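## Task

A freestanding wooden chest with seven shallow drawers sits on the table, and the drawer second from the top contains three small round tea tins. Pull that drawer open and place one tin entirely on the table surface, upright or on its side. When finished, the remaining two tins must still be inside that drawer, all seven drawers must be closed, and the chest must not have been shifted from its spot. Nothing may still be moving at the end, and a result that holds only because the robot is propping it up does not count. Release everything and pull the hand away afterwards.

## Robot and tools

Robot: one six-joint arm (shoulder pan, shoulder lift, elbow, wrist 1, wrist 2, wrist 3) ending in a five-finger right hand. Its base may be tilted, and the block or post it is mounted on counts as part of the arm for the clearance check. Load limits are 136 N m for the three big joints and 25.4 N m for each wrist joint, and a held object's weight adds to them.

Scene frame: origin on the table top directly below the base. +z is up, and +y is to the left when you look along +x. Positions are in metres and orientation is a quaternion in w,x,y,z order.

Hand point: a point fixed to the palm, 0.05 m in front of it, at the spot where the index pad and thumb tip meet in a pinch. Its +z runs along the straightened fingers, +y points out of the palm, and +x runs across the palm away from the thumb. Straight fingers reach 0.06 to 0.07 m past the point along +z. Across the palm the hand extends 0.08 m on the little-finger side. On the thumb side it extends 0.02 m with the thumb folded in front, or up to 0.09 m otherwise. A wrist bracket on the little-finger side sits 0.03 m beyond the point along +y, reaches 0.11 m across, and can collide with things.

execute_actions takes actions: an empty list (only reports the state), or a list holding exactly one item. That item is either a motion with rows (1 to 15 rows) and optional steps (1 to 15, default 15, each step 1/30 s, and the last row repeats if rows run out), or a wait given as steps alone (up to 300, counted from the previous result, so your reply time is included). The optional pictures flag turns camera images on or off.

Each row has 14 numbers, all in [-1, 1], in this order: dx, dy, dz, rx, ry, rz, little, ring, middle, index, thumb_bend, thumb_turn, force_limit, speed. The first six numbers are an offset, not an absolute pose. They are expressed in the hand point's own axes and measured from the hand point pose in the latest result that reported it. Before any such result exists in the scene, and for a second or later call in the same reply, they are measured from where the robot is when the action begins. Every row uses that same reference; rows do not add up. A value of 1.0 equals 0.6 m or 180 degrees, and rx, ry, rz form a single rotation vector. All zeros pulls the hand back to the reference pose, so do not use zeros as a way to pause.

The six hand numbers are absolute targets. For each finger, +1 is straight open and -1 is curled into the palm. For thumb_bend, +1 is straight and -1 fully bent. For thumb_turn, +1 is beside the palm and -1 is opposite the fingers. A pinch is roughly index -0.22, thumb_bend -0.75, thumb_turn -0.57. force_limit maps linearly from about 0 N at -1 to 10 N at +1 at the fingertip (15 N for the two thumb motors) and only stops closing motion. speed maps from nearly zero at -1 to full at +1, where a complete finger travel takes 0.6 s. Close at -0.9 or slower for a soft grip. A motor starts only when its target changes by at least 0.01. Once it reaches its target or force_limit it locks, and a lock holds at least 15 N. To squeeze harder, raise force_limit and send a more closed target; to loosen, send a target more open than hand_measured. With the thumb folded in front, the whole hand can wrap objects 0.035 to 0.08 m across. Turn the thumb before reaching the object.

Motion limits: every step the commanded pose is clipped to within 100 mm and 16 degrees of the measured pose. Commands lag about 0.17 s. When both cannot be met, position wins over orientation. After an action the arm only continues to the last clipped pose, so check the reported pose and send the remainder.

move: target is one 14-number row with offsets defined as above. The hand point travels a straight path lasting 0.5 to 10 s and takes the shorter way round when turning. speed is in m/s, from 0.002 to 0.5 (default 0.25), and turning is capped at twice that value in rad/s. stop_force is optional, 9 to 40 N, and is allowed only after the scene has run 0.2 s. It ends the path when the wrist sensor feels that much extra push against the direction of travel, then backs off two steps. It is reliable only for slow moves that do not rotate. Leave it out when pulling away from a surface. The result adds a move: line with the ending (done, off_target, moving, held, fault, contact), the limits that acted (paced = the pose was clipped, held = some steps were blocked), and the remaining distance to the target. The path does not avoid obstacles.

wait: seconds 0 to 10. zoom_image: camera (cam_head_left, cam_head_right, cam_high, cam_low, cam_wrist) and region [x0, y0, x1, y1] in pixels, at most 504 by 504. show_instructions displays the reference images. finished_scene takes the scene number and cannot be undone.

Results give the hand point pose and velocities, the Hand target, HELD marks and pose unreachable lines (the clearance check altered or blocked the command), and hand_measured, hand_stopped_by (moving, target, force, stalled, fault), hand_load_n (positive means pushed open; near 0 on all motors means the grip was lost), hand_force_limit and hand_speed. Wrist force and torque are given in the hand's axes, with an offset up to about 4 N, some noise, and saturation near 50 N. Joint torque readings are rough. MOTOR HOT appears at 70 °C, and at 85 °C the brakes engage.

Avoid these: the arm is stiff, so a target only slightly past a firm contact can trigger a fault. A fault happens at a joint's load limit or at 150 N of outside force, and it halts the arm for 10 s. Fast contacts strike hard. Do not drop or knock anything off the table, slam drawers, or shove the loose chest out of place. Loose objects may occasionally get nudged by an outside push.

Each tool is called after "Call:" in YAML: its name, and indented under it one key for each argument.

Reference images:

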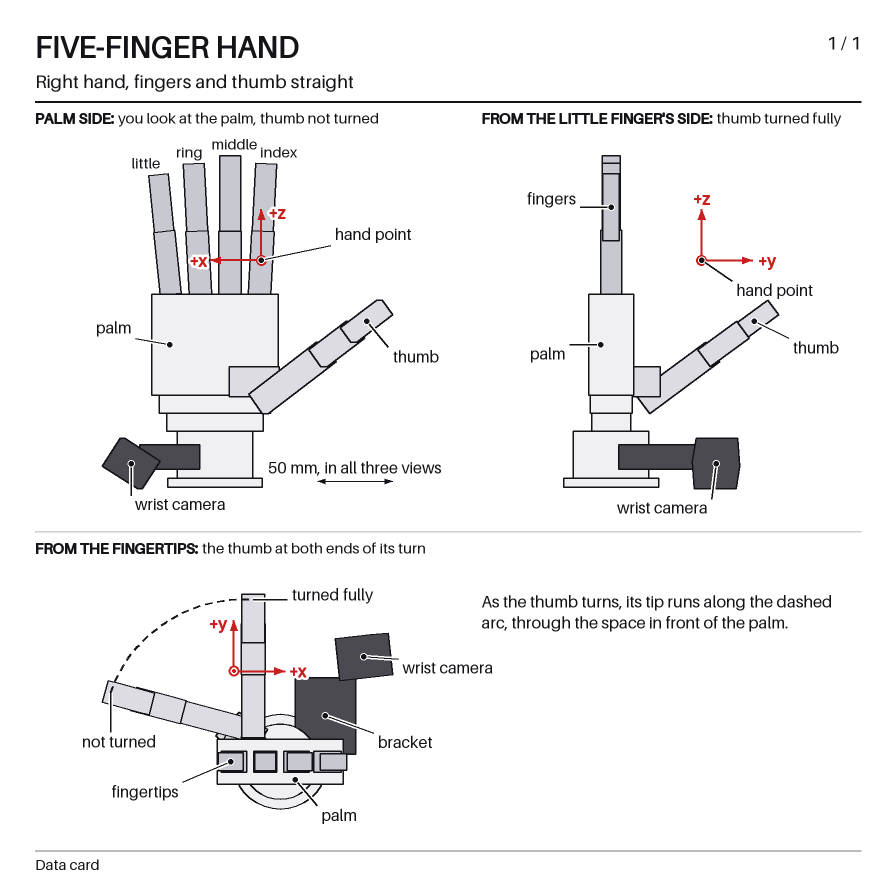

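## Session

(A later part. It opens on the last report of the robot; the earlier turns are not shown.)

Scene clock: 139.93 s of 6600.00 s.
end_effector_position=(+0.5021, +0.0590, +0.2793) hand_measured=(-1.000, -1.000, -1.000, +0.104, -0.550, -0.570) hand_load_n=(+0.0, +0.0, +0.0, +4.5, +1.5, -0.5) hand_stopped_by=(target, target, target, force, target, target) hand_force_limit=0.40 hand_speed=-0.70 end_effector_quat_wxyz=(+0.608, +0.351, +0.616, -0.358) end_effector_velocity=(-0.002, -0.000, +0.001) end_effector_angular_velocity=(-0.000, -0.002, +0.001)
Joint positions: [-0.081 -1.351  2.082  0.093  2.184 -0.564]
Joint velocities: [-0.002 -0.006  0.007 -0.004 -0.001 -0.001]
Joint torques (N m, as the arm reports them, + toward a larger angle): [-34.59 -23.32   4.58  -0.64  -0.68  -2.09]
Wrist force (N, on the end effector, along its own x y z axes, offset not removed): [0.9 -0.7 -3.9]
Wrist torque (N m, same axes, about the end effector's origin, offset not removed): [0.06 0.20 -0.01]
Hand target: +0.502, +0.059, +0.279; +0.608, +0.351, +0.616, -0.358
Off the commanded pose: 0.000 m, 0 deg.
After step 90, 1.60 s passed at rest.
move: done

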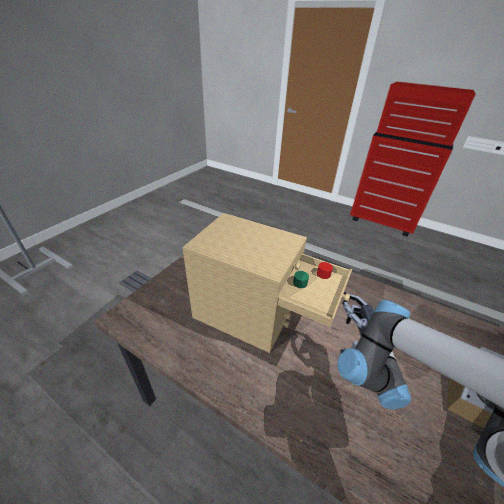

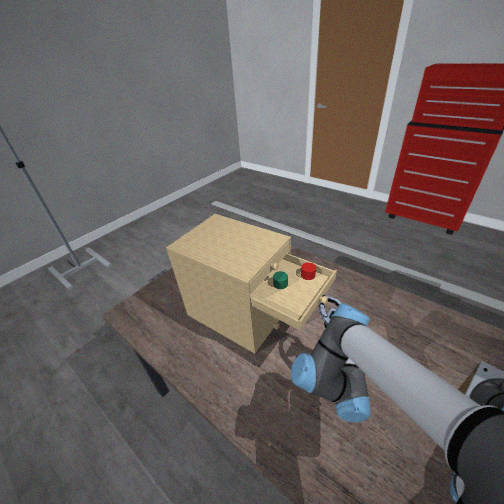

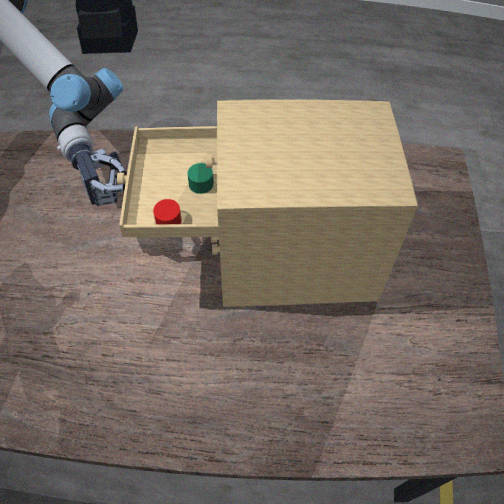

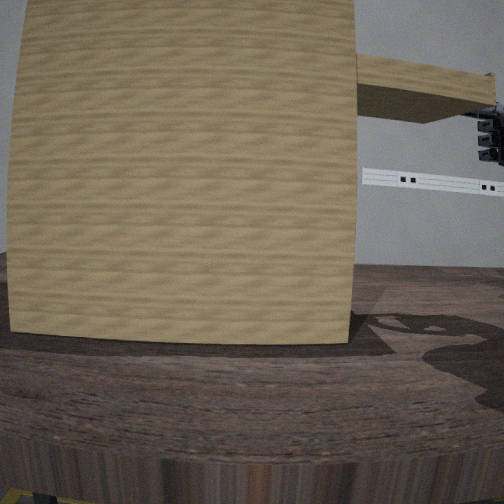

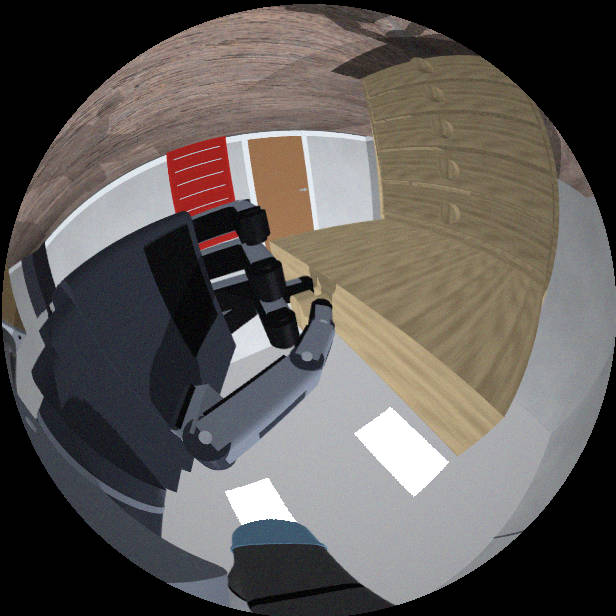

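Call:
move:
  target: [0,0,0,0,0,0,-1,-1,-1,0.6,-0.4,-0.57,0.4,0.3]

Call:
move:
  target: [-0.2,-0.058,-0.033,0,0,0,-1,-1,-1,0.6,-0.4,-0.57,0.4,0.3]

Call:
move:
  target: [0,0,0,-0.385,-0.141,-0.527,-1,-1,-1,0.6,-0.4,-0.57,0.4,0.3]
  speed: 0.4

Scene clock: 161.27 s of 6600.00 s.
end_effector_position=(+0.5021, +0.0590, +0.2794) hand_measured=(-1.000, -1.000, -1.000, +0.600, -0.400, -0.570) hand_load_n=(+0.0, +0.0, +0.0, +0.0, +0.0, +0.0) hand_stopped_by=(target, target, target, target, target, target) hand_force_limit=0.40 hand_speed=0.30 end_effector_quat_wxyz=(+0.608, +0.351, +0.616, -0.358) end_effector_velocity=(-0.000, -0.000, -0.001) end_effector_angular_velocity=(+0.000, +0.001, -0.000)
Joint positions: [-0.081 -1.351  2.082  0.093  2.184 -0.564]
Joint velocities: [0.001 0.001 0.    0.    0.    0.   ]
Joint torques (N m, as the arm reports them, + toward a larger angle): [-20.28  -8.67 -25.81   2.03   3.09   2.01]
Wrist force (N, on the end effector, along its own x y z axes, offset not removed): [0.7 -0.9 -3.8]
Wrist torque (N m, same axes, about the end effector's origin, offset not removed): [0.09 0.12 -0.04]
Hand target: +0.502, +0.059, +0.279; +0.608, +0.351, +0.616, -0.358
Off the commanded pose: 0.000 m, 0 deg.
After step 90, 17.63 s passed at rest.
move: done

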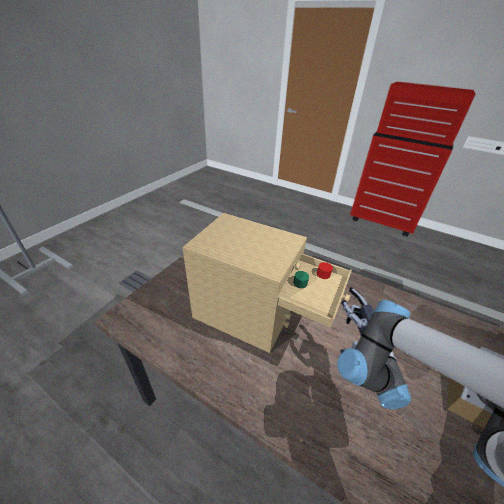

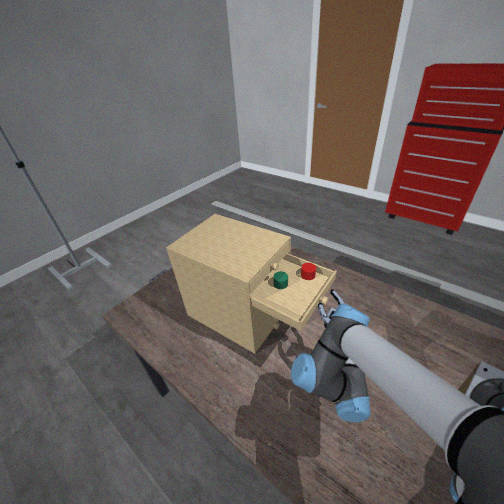

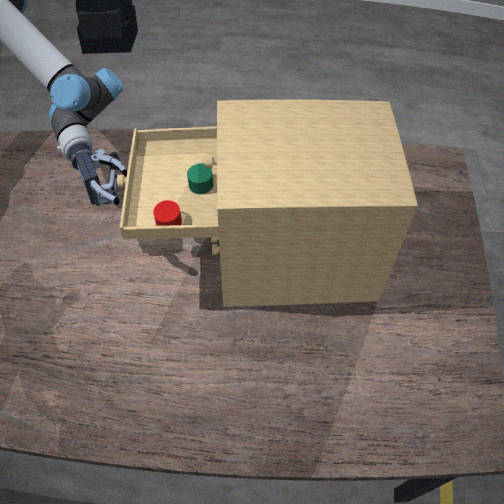

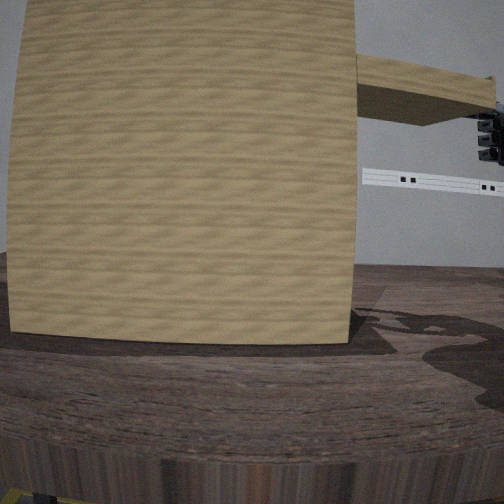

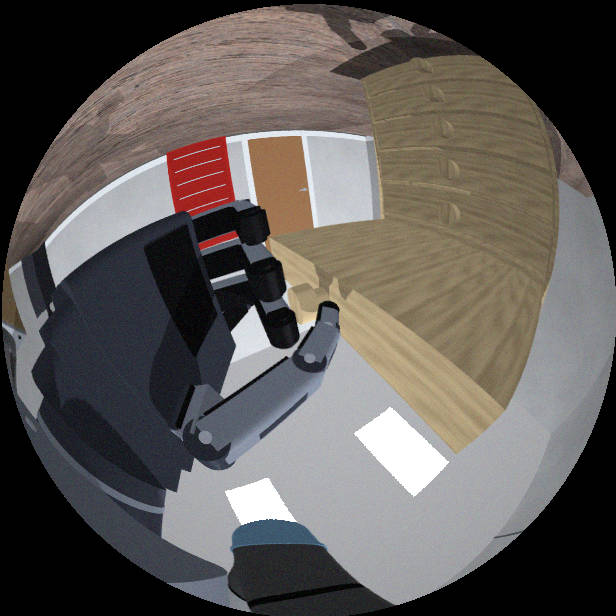

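Scene clock: 162.40 s of 6600.00 s.
end_effector_position=(+0.4635, +0.0593, +0.3995) hand_measured=(-1.000, -1.000, -1.000, +0.600, -0.400, -0.570) hand_load_n=(+0.0, +0.0, +0.0, +0.0, +0.0, +0.0) hand_stopped_by=(target, target, target, target, target, target) hand_force_limit=0.40 hand_speed=0.30 end_effector_quat_wxyz=(+0.608, +0.351, +0.616, -0.357) end_effector_velocity=(-0.000, +0.001, +0.003) end_effector_angular_velocity=(+0.001, +0.001, +0.005)
Joint positions: [-0.406 -1.657  2.123  0.236  1.948 -0.817]
Joint velocities: [-0.01  -0.009 -0.     0.004 -0.012 -0.009]
Joint torques (N m, as the arm reports them, + toward a larger angle): [-29.44  -7.21  -3.5    1.05  -0.91  -1.75]
Wrist force (N, on the end effector, along its own x y z axes, offset not removed): [-2.0 -0.2 -4.9]
Wrist torque (N m, same axes, about the end effector's origin, offset not removed): [0.35 0.62 -0.07]
Hand target: +0.463, +0.059, +0.400; +0.608, +0.351, +0.616, -0.357
Off the commanded pose: 0.000 m, 0 deg.
move: done

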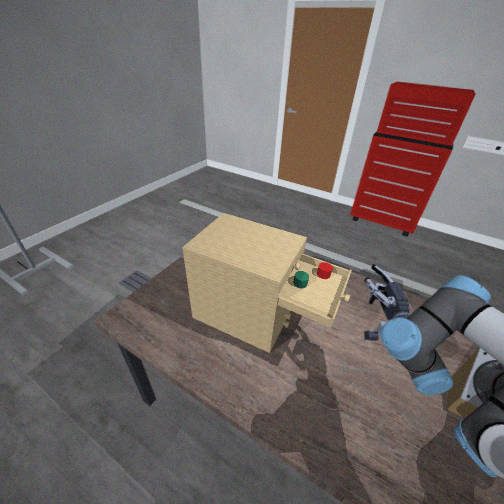

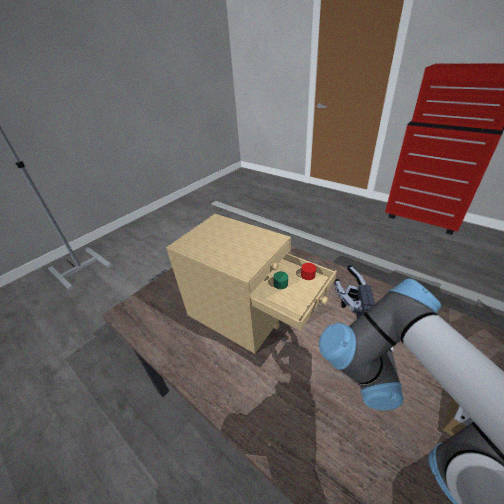

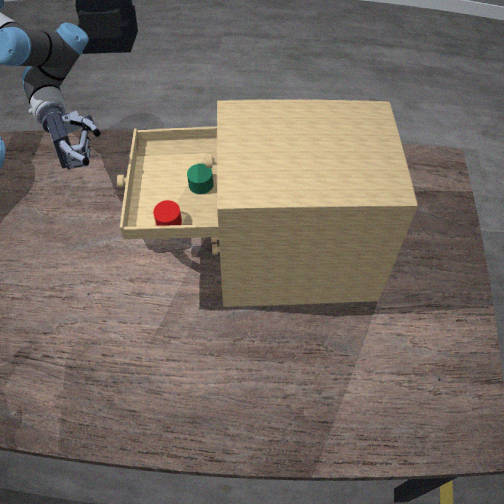

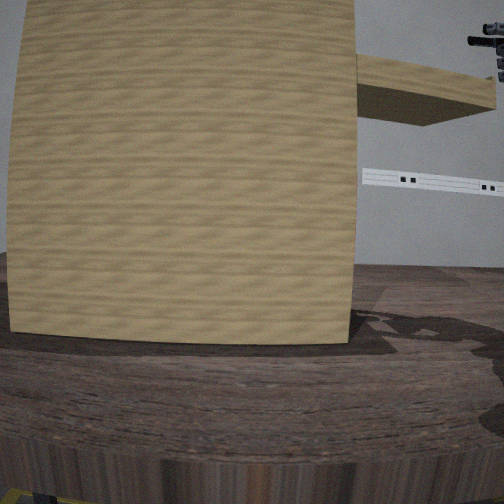

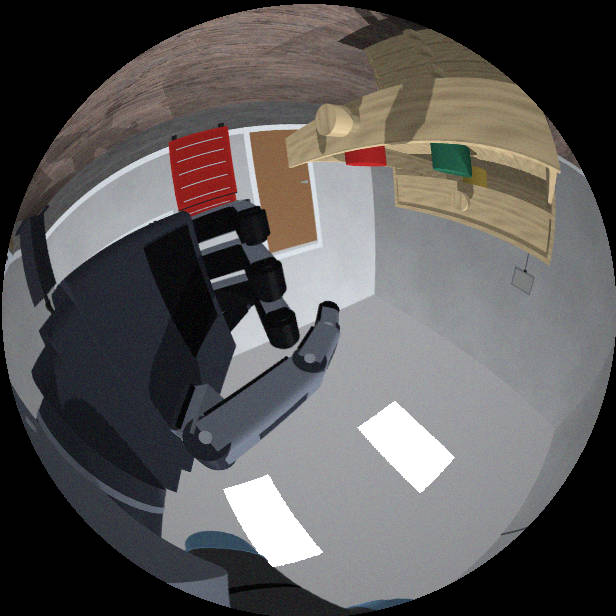

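Scene clock: 165.83 s of 6600.00 s.
end_effector_position=(+0.4636, +0.0598, +0.4004) hand_measured=(-1.000, -1.000, -1.000, +0.600, -0.400, -0.570) hand_load_n=(+0.0, +0.0, +0.0, +0.0, +0.0, +0.0) hand_stopped_by=(target, target, target, target, target, target) hand_force_limit=0.40 hand_speed=0.30 end_effector_quat_wxyz=(-0.349, +0.615, -0.614, +0.352) end_effector_velocity=(-0.000, +0.001, +0.000) end_effector_angular_velocity=(+0.000, +0.013, +0.007)
Joint positions: [-1.138 -1.235  1.827  0.861  0.367 -3.752]
Joint velocities: [ 0.003  0.01  -0.009  0.031  0.003 -0.032]
Joint torques (N m, as the arm reports them, + toward a larger angle): [ -5.2    3.45 -34.48   3.09   1.28  -1.94]
Wrist force (N, on the end effector, along its own x y z axes, offset not removed): [1.0 1.2 2.0]
Wrist torque (N m, same axes, about the end effector's origin, offset not removed): [0.20 -0.16 0.01]
Hand target: +0.464, +0.060, +0.400; -0.349, +0.615, -0.614, +0.351
Off the commanded pose: 0.001 m, 0 deg.
move: done

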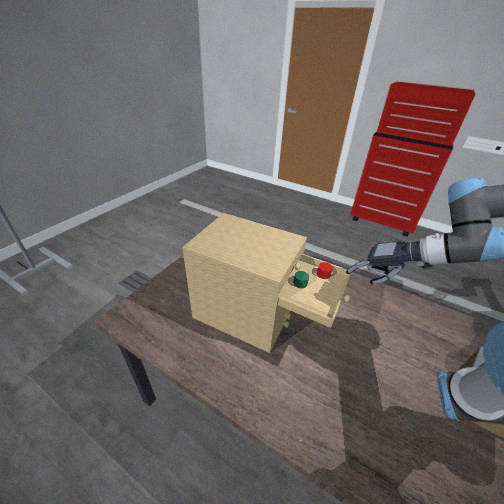

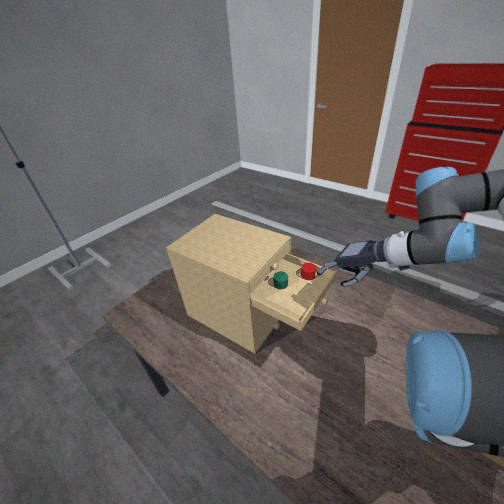

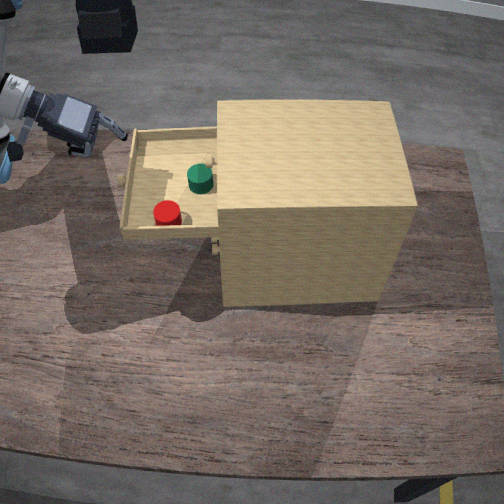

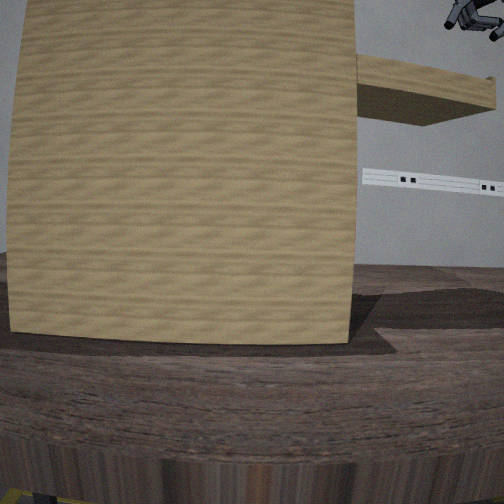

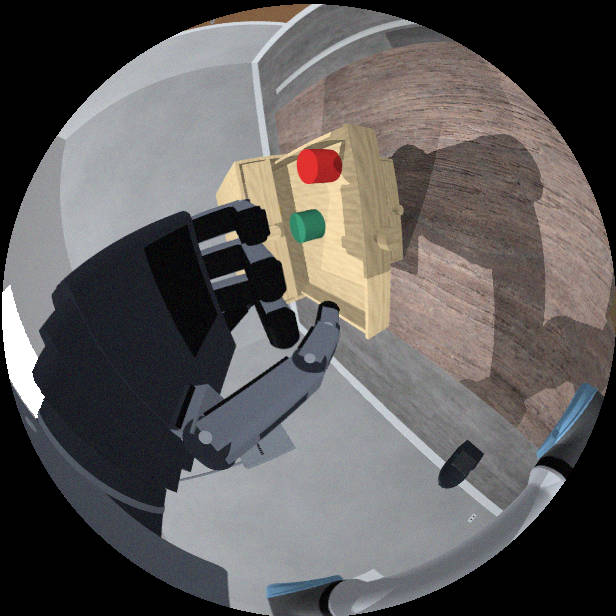

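Call:
move:
  target: [0.133,-0.021,0.219,0,0,0,-1,-1,-1,0.6,-0.4,-0.57,0.4,0.3]

Call:
zoom_image:
  camera: "cam_high"
  region: [80,100,240,260]

Call:
zoom_image:
  camera: "cam_head_left"
  region: [270,210,390,330]

Scene clock: 173.93 s of 6600.00 s.
end_effector_position=(+0.5826, -0.0205, +0.3446) hand_measured=(-1.000, -1.000, -1.000, +0.600, -0.400, -0.570) hand_load_n=(+0.0, +0.0, +0.0, +0.0, +0.0, +0.0) hand_stopped_by=(target, target, target, target, target, target) hand_force_limit=0.40 hand_speed=0.30 end_effector_quat_wxyz=(-0.348, +0.615, -0.614, +0.351) end_effector_velocity=(+0.002, -0.001, -0.000) end_effector_angular_velocity=(-0.002, -0.003, -0.001)
Joint positions: [-0.915 -0.988  1.589  0.367  0.448 -3.225]
Joint velocities: [ 0.003 -0.001  0.    -0.013  0.002  0.012]
Joint torques (N m, as the arm reports them, + toward a larger angle): [-12.54  -8.85 -23.31  -1.55   1.72   2.1 ]
Wrist force (N, on the end effector, along its own x y z axes, offset not removed): [3.7 2.1 0.1]
Wrist torque (N m, same axes, about the end effector's origin, offset not removed): [0.45 -0.58 0.30]
Hand target: +0.583, -0.021, +0.344; -0.348, +0.615, -0.614, +0.352
Off the commanded pose: 0.000 m, 0 deg.
After step 90, 3.80 s passed at rest.
move: done

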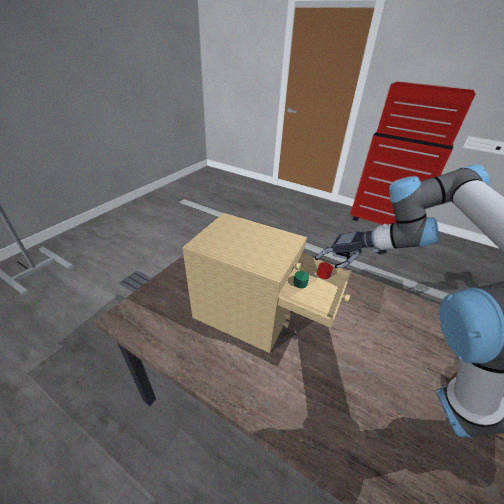

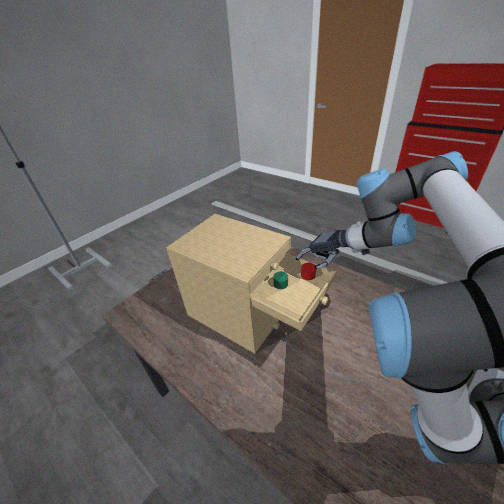

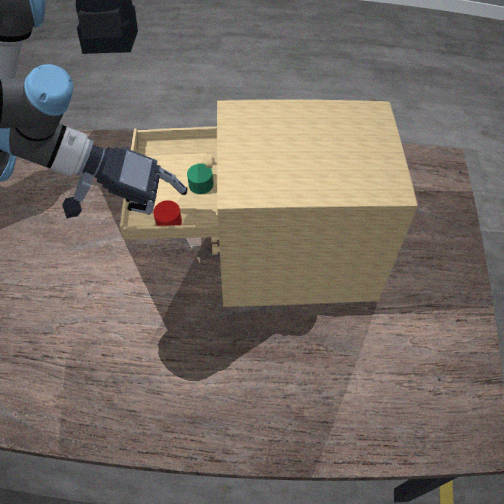

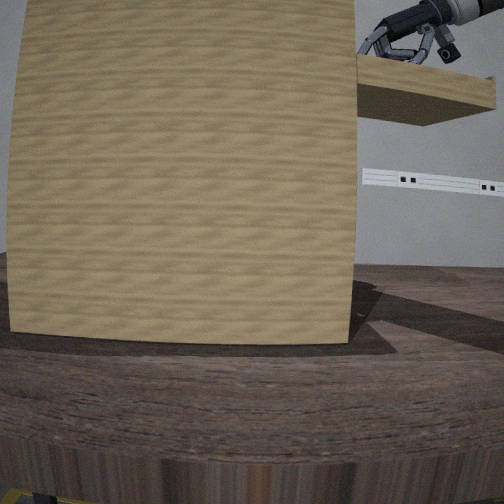

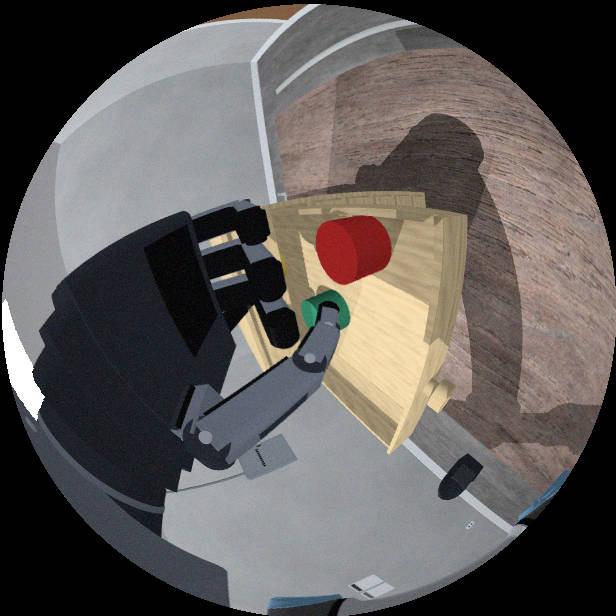

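Region (80, 100, 240, 260) of cam_high's 504x504 image, scaled by 3.150, with more detail than that image has.

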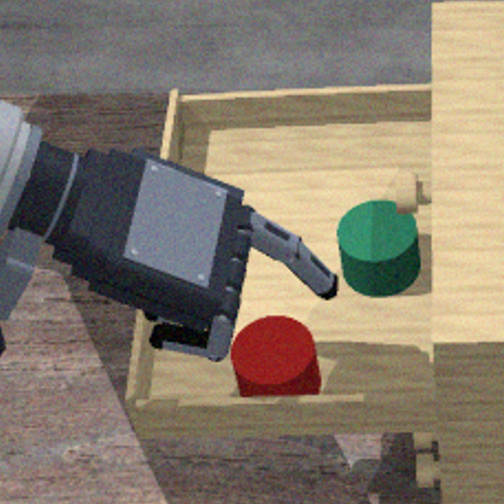

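Region (270, 210, 390, 330) of cam_head_left's 504x504 image, scaled by 4.200, with more detail than that image has.

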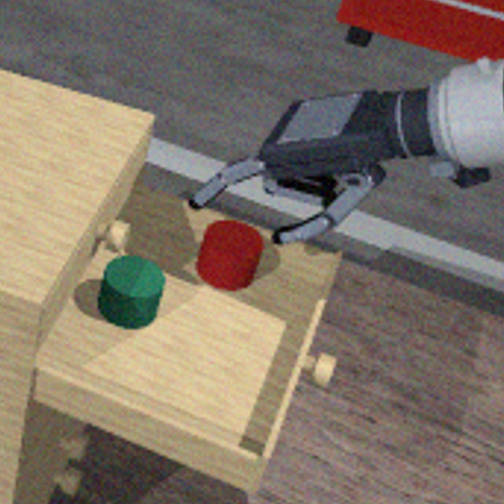

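Call:
move:
  target: [0.025,0.029,0.017,0,0,0,-1,-1,-1,0.6,-0.4,-0.57,0.4,0.3]
  speed: 0.1

Call:
zoom_image:
  camera: "cam_high"
  region: [80,100,240,260]

Call:
zoom_image:
  camera: "cam_head_left"
  region: [270,210,390,330]

Scene clock: 188.77 s of 6600.00 s.
end_effector_position=(+0.5825, -0.0355, +0.3247) hand_measured=(-1.000, -1.000, -1.000, +0.600, -0.400, -0.570) hand_load_n=(+0.0, +0.0, +0.0, +0.0, +0.0, +0.0) hand_stopped_by=(target, target, target, target, target, target) hand_force_limit=0.40 hand_speed=0.30 end_effector_quat_wxyz=(-0.348, +0.615, -0.614, +0.351) end_effector_velocity=(-0.000, -0.001, -0.001) end_effector_angular_velocity=(-0.001, -0.001, +0.000)
Joint positions: [-0.911 -0.959  1.613  0.306  0.451 -3.217]
Joint velocities: [-0.     0.002  0.003 -0.007  0.     0.002]
Joint torques (N m, as the arm reports them, + toward a larger angle): [-13.64  -8.6   -7.67  -1.51   2.03   2.4 ]
Wrist force (N, on the end effector, along its own x y z axes, offset not removed): [0.4 -1.3 -1.7]
Wrist torque (N m, same axes, about the end effector's origin, offset not removed): [0.10 0.04 -0.13]
Hand target: +0.582, -0.036, +0.325; -0.348, +0.615, -0.614, +0.351
Off the commanded pose: 0.000 m, 0 deg.
After step 90, 11.00 s passed at rest.
move: done

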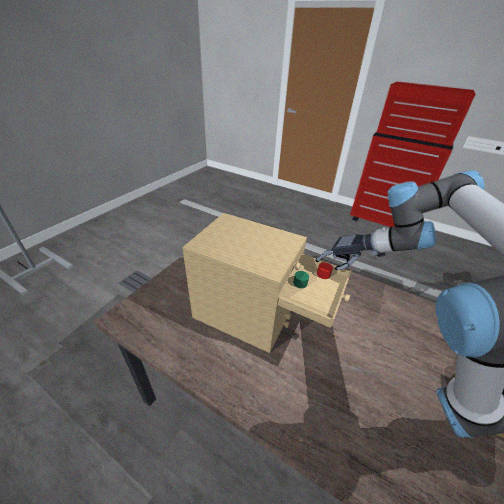

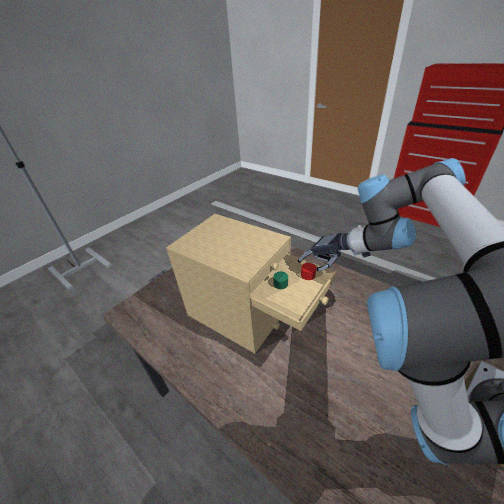

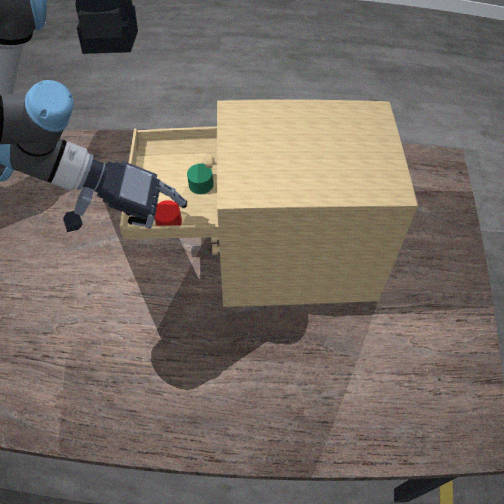

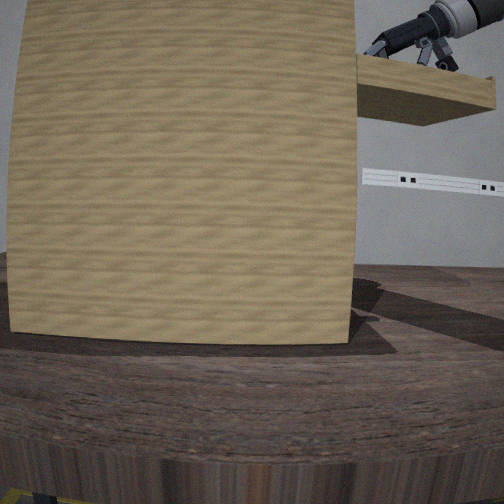

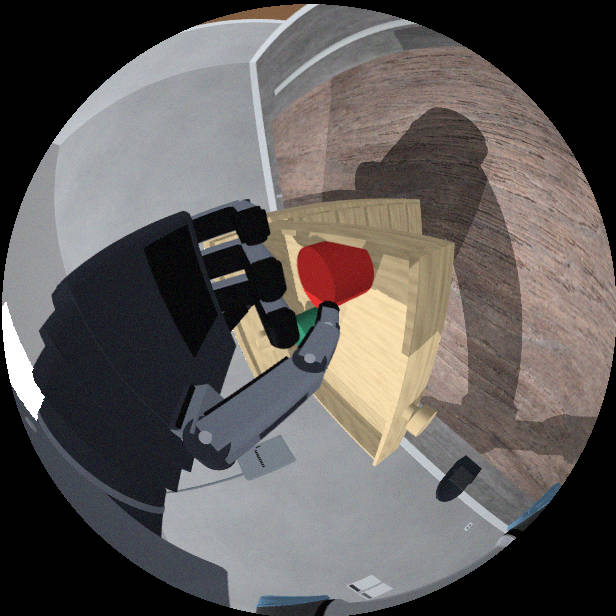

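Region (80, 100, 240, 260) of cam_high's 504x504 image, scaled by 3.150, with more detail than that image has.

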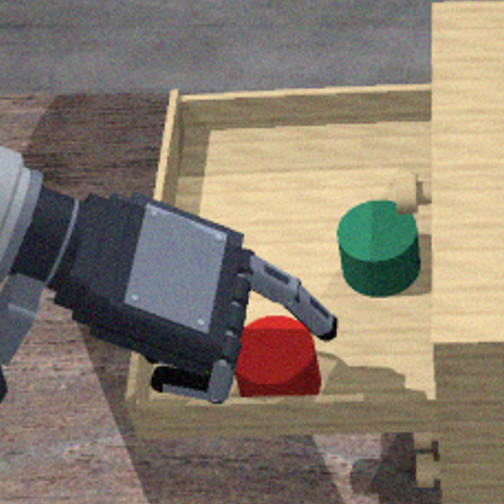

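Region (270, 210, 390, 330) of cam_head_left's 504x504 image, scaled by 4.200, with more detail than that image has.

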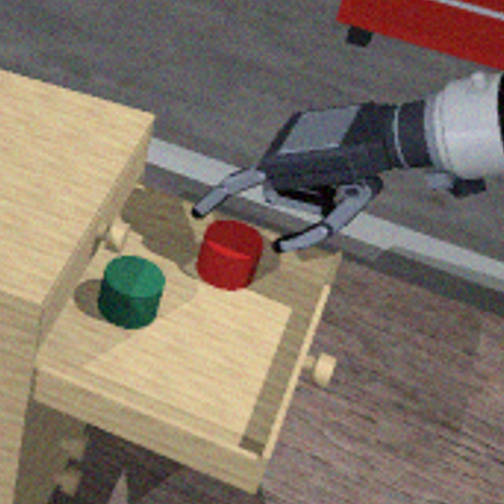

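Call:
move:
  target: [0.007,0.037,0.037,0,0,0,-1,-1,-1,0.6,-0.4,-0.57,0.4,0.3]
  speed: 0.04
  stop_force: 10

Call:
zoom_image:
  camera: "cam_high"
  region: [80,100,240,260]

Call:
zoom_image:
  camera: "cam_head_left"
  region: [270,210,390,330]

Scene clock: 198.43 s of 6600.00 s.
end_effector_position=(+0.5901, -0.0398, +0.2945) hand_measured=(-1.000, -1.000, -1.000, +0.600, -0.400, -0.570) hand_load_n=(+0.0, +0.0, +0.0, +0.0, +0.0, +0.0) hand_stopped_by=(target, target, target, target, target, target) hand_force_limit=0.40 hand_speed=0.30 end_effector_quat_wxyz=(-0.348, +0.615, -0.614, +0.351) end_effector_velocity=(+0.001, +0.001, -0.002) end_effector_angular_velocity=(-0.002, +0.000, +0.002)
Joint positions: [-0.874 -0.943  1.65   0.194  0.473 -3.15 ]
Joint velocities: [ 0.005 -0.     0.002 -0.009  0.002  0.005]
Joint torques (N m, as the arm reports them, + toward a larger angle): [-14.24  -9.53  -6.83  -1.93   2.12   1.84]
Wrist force (N, on the end effector, along its own x y z axes, offset not removed): [0.9 0.1 -0.7]
Wrist torque (N m, same axes, about the end effector's origin, offset not removed): [0.13 -0.10 0.05]
Hand target: +0.590, -0.040, +0.294; -0.348, +0.615, -0.614, +0.351
Off the commanded pose: 0.000 m, 0 deg.
After step 90, 5.50 s passed at rest.
move: done

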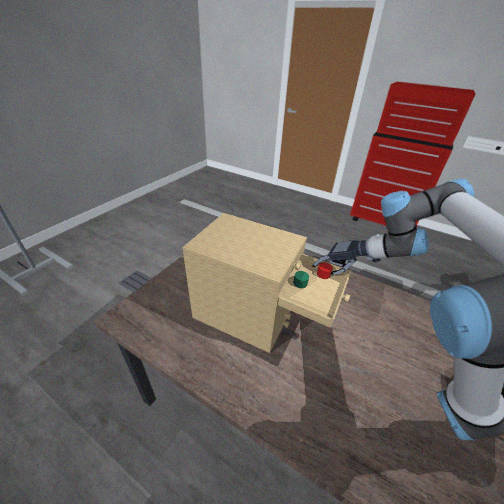

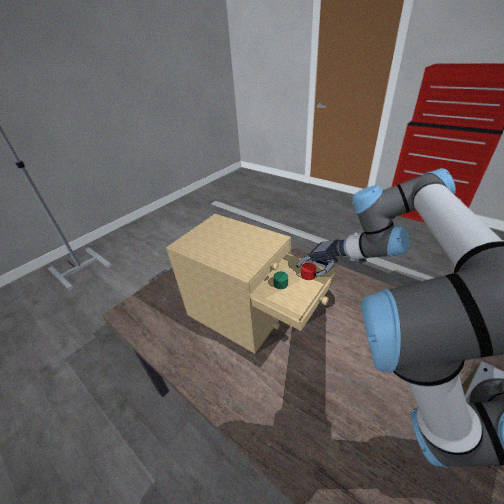

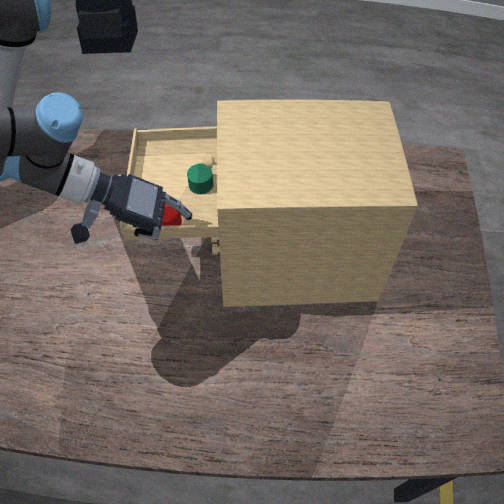

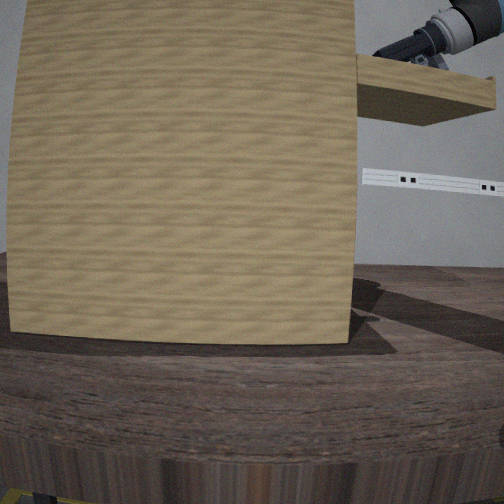

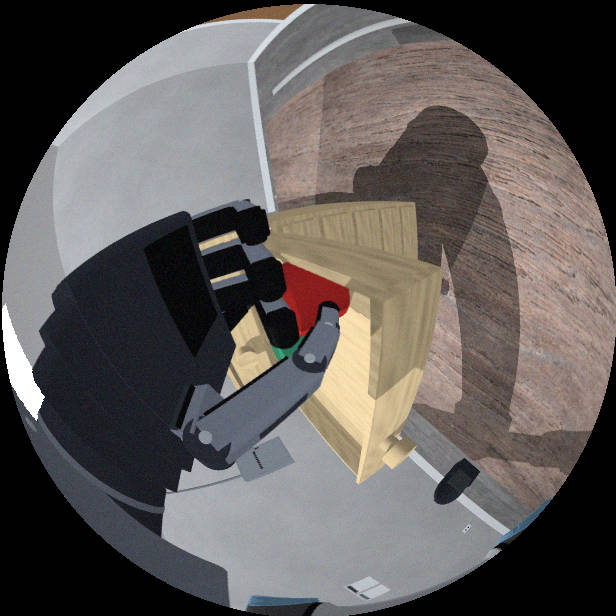

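Region (80, 100, 240, 260) of cam_high's 504x504 image, scaled by 3.150, with more detail than that image has.

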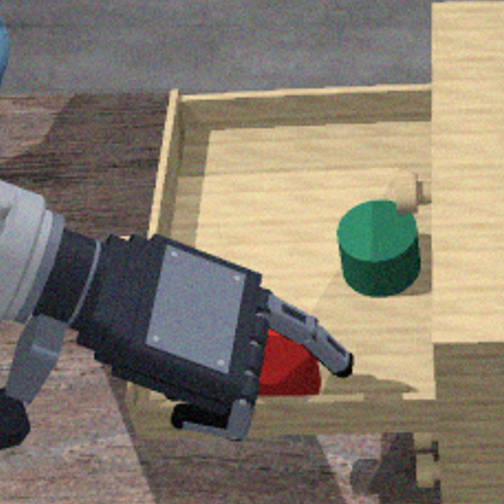

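Region (270, 210, 390, 330) of cam_head_left's 504x504 image, scaled by 4.200, with more detail than that image has.

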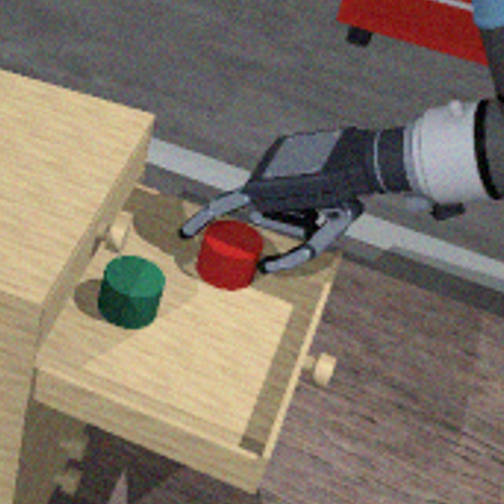

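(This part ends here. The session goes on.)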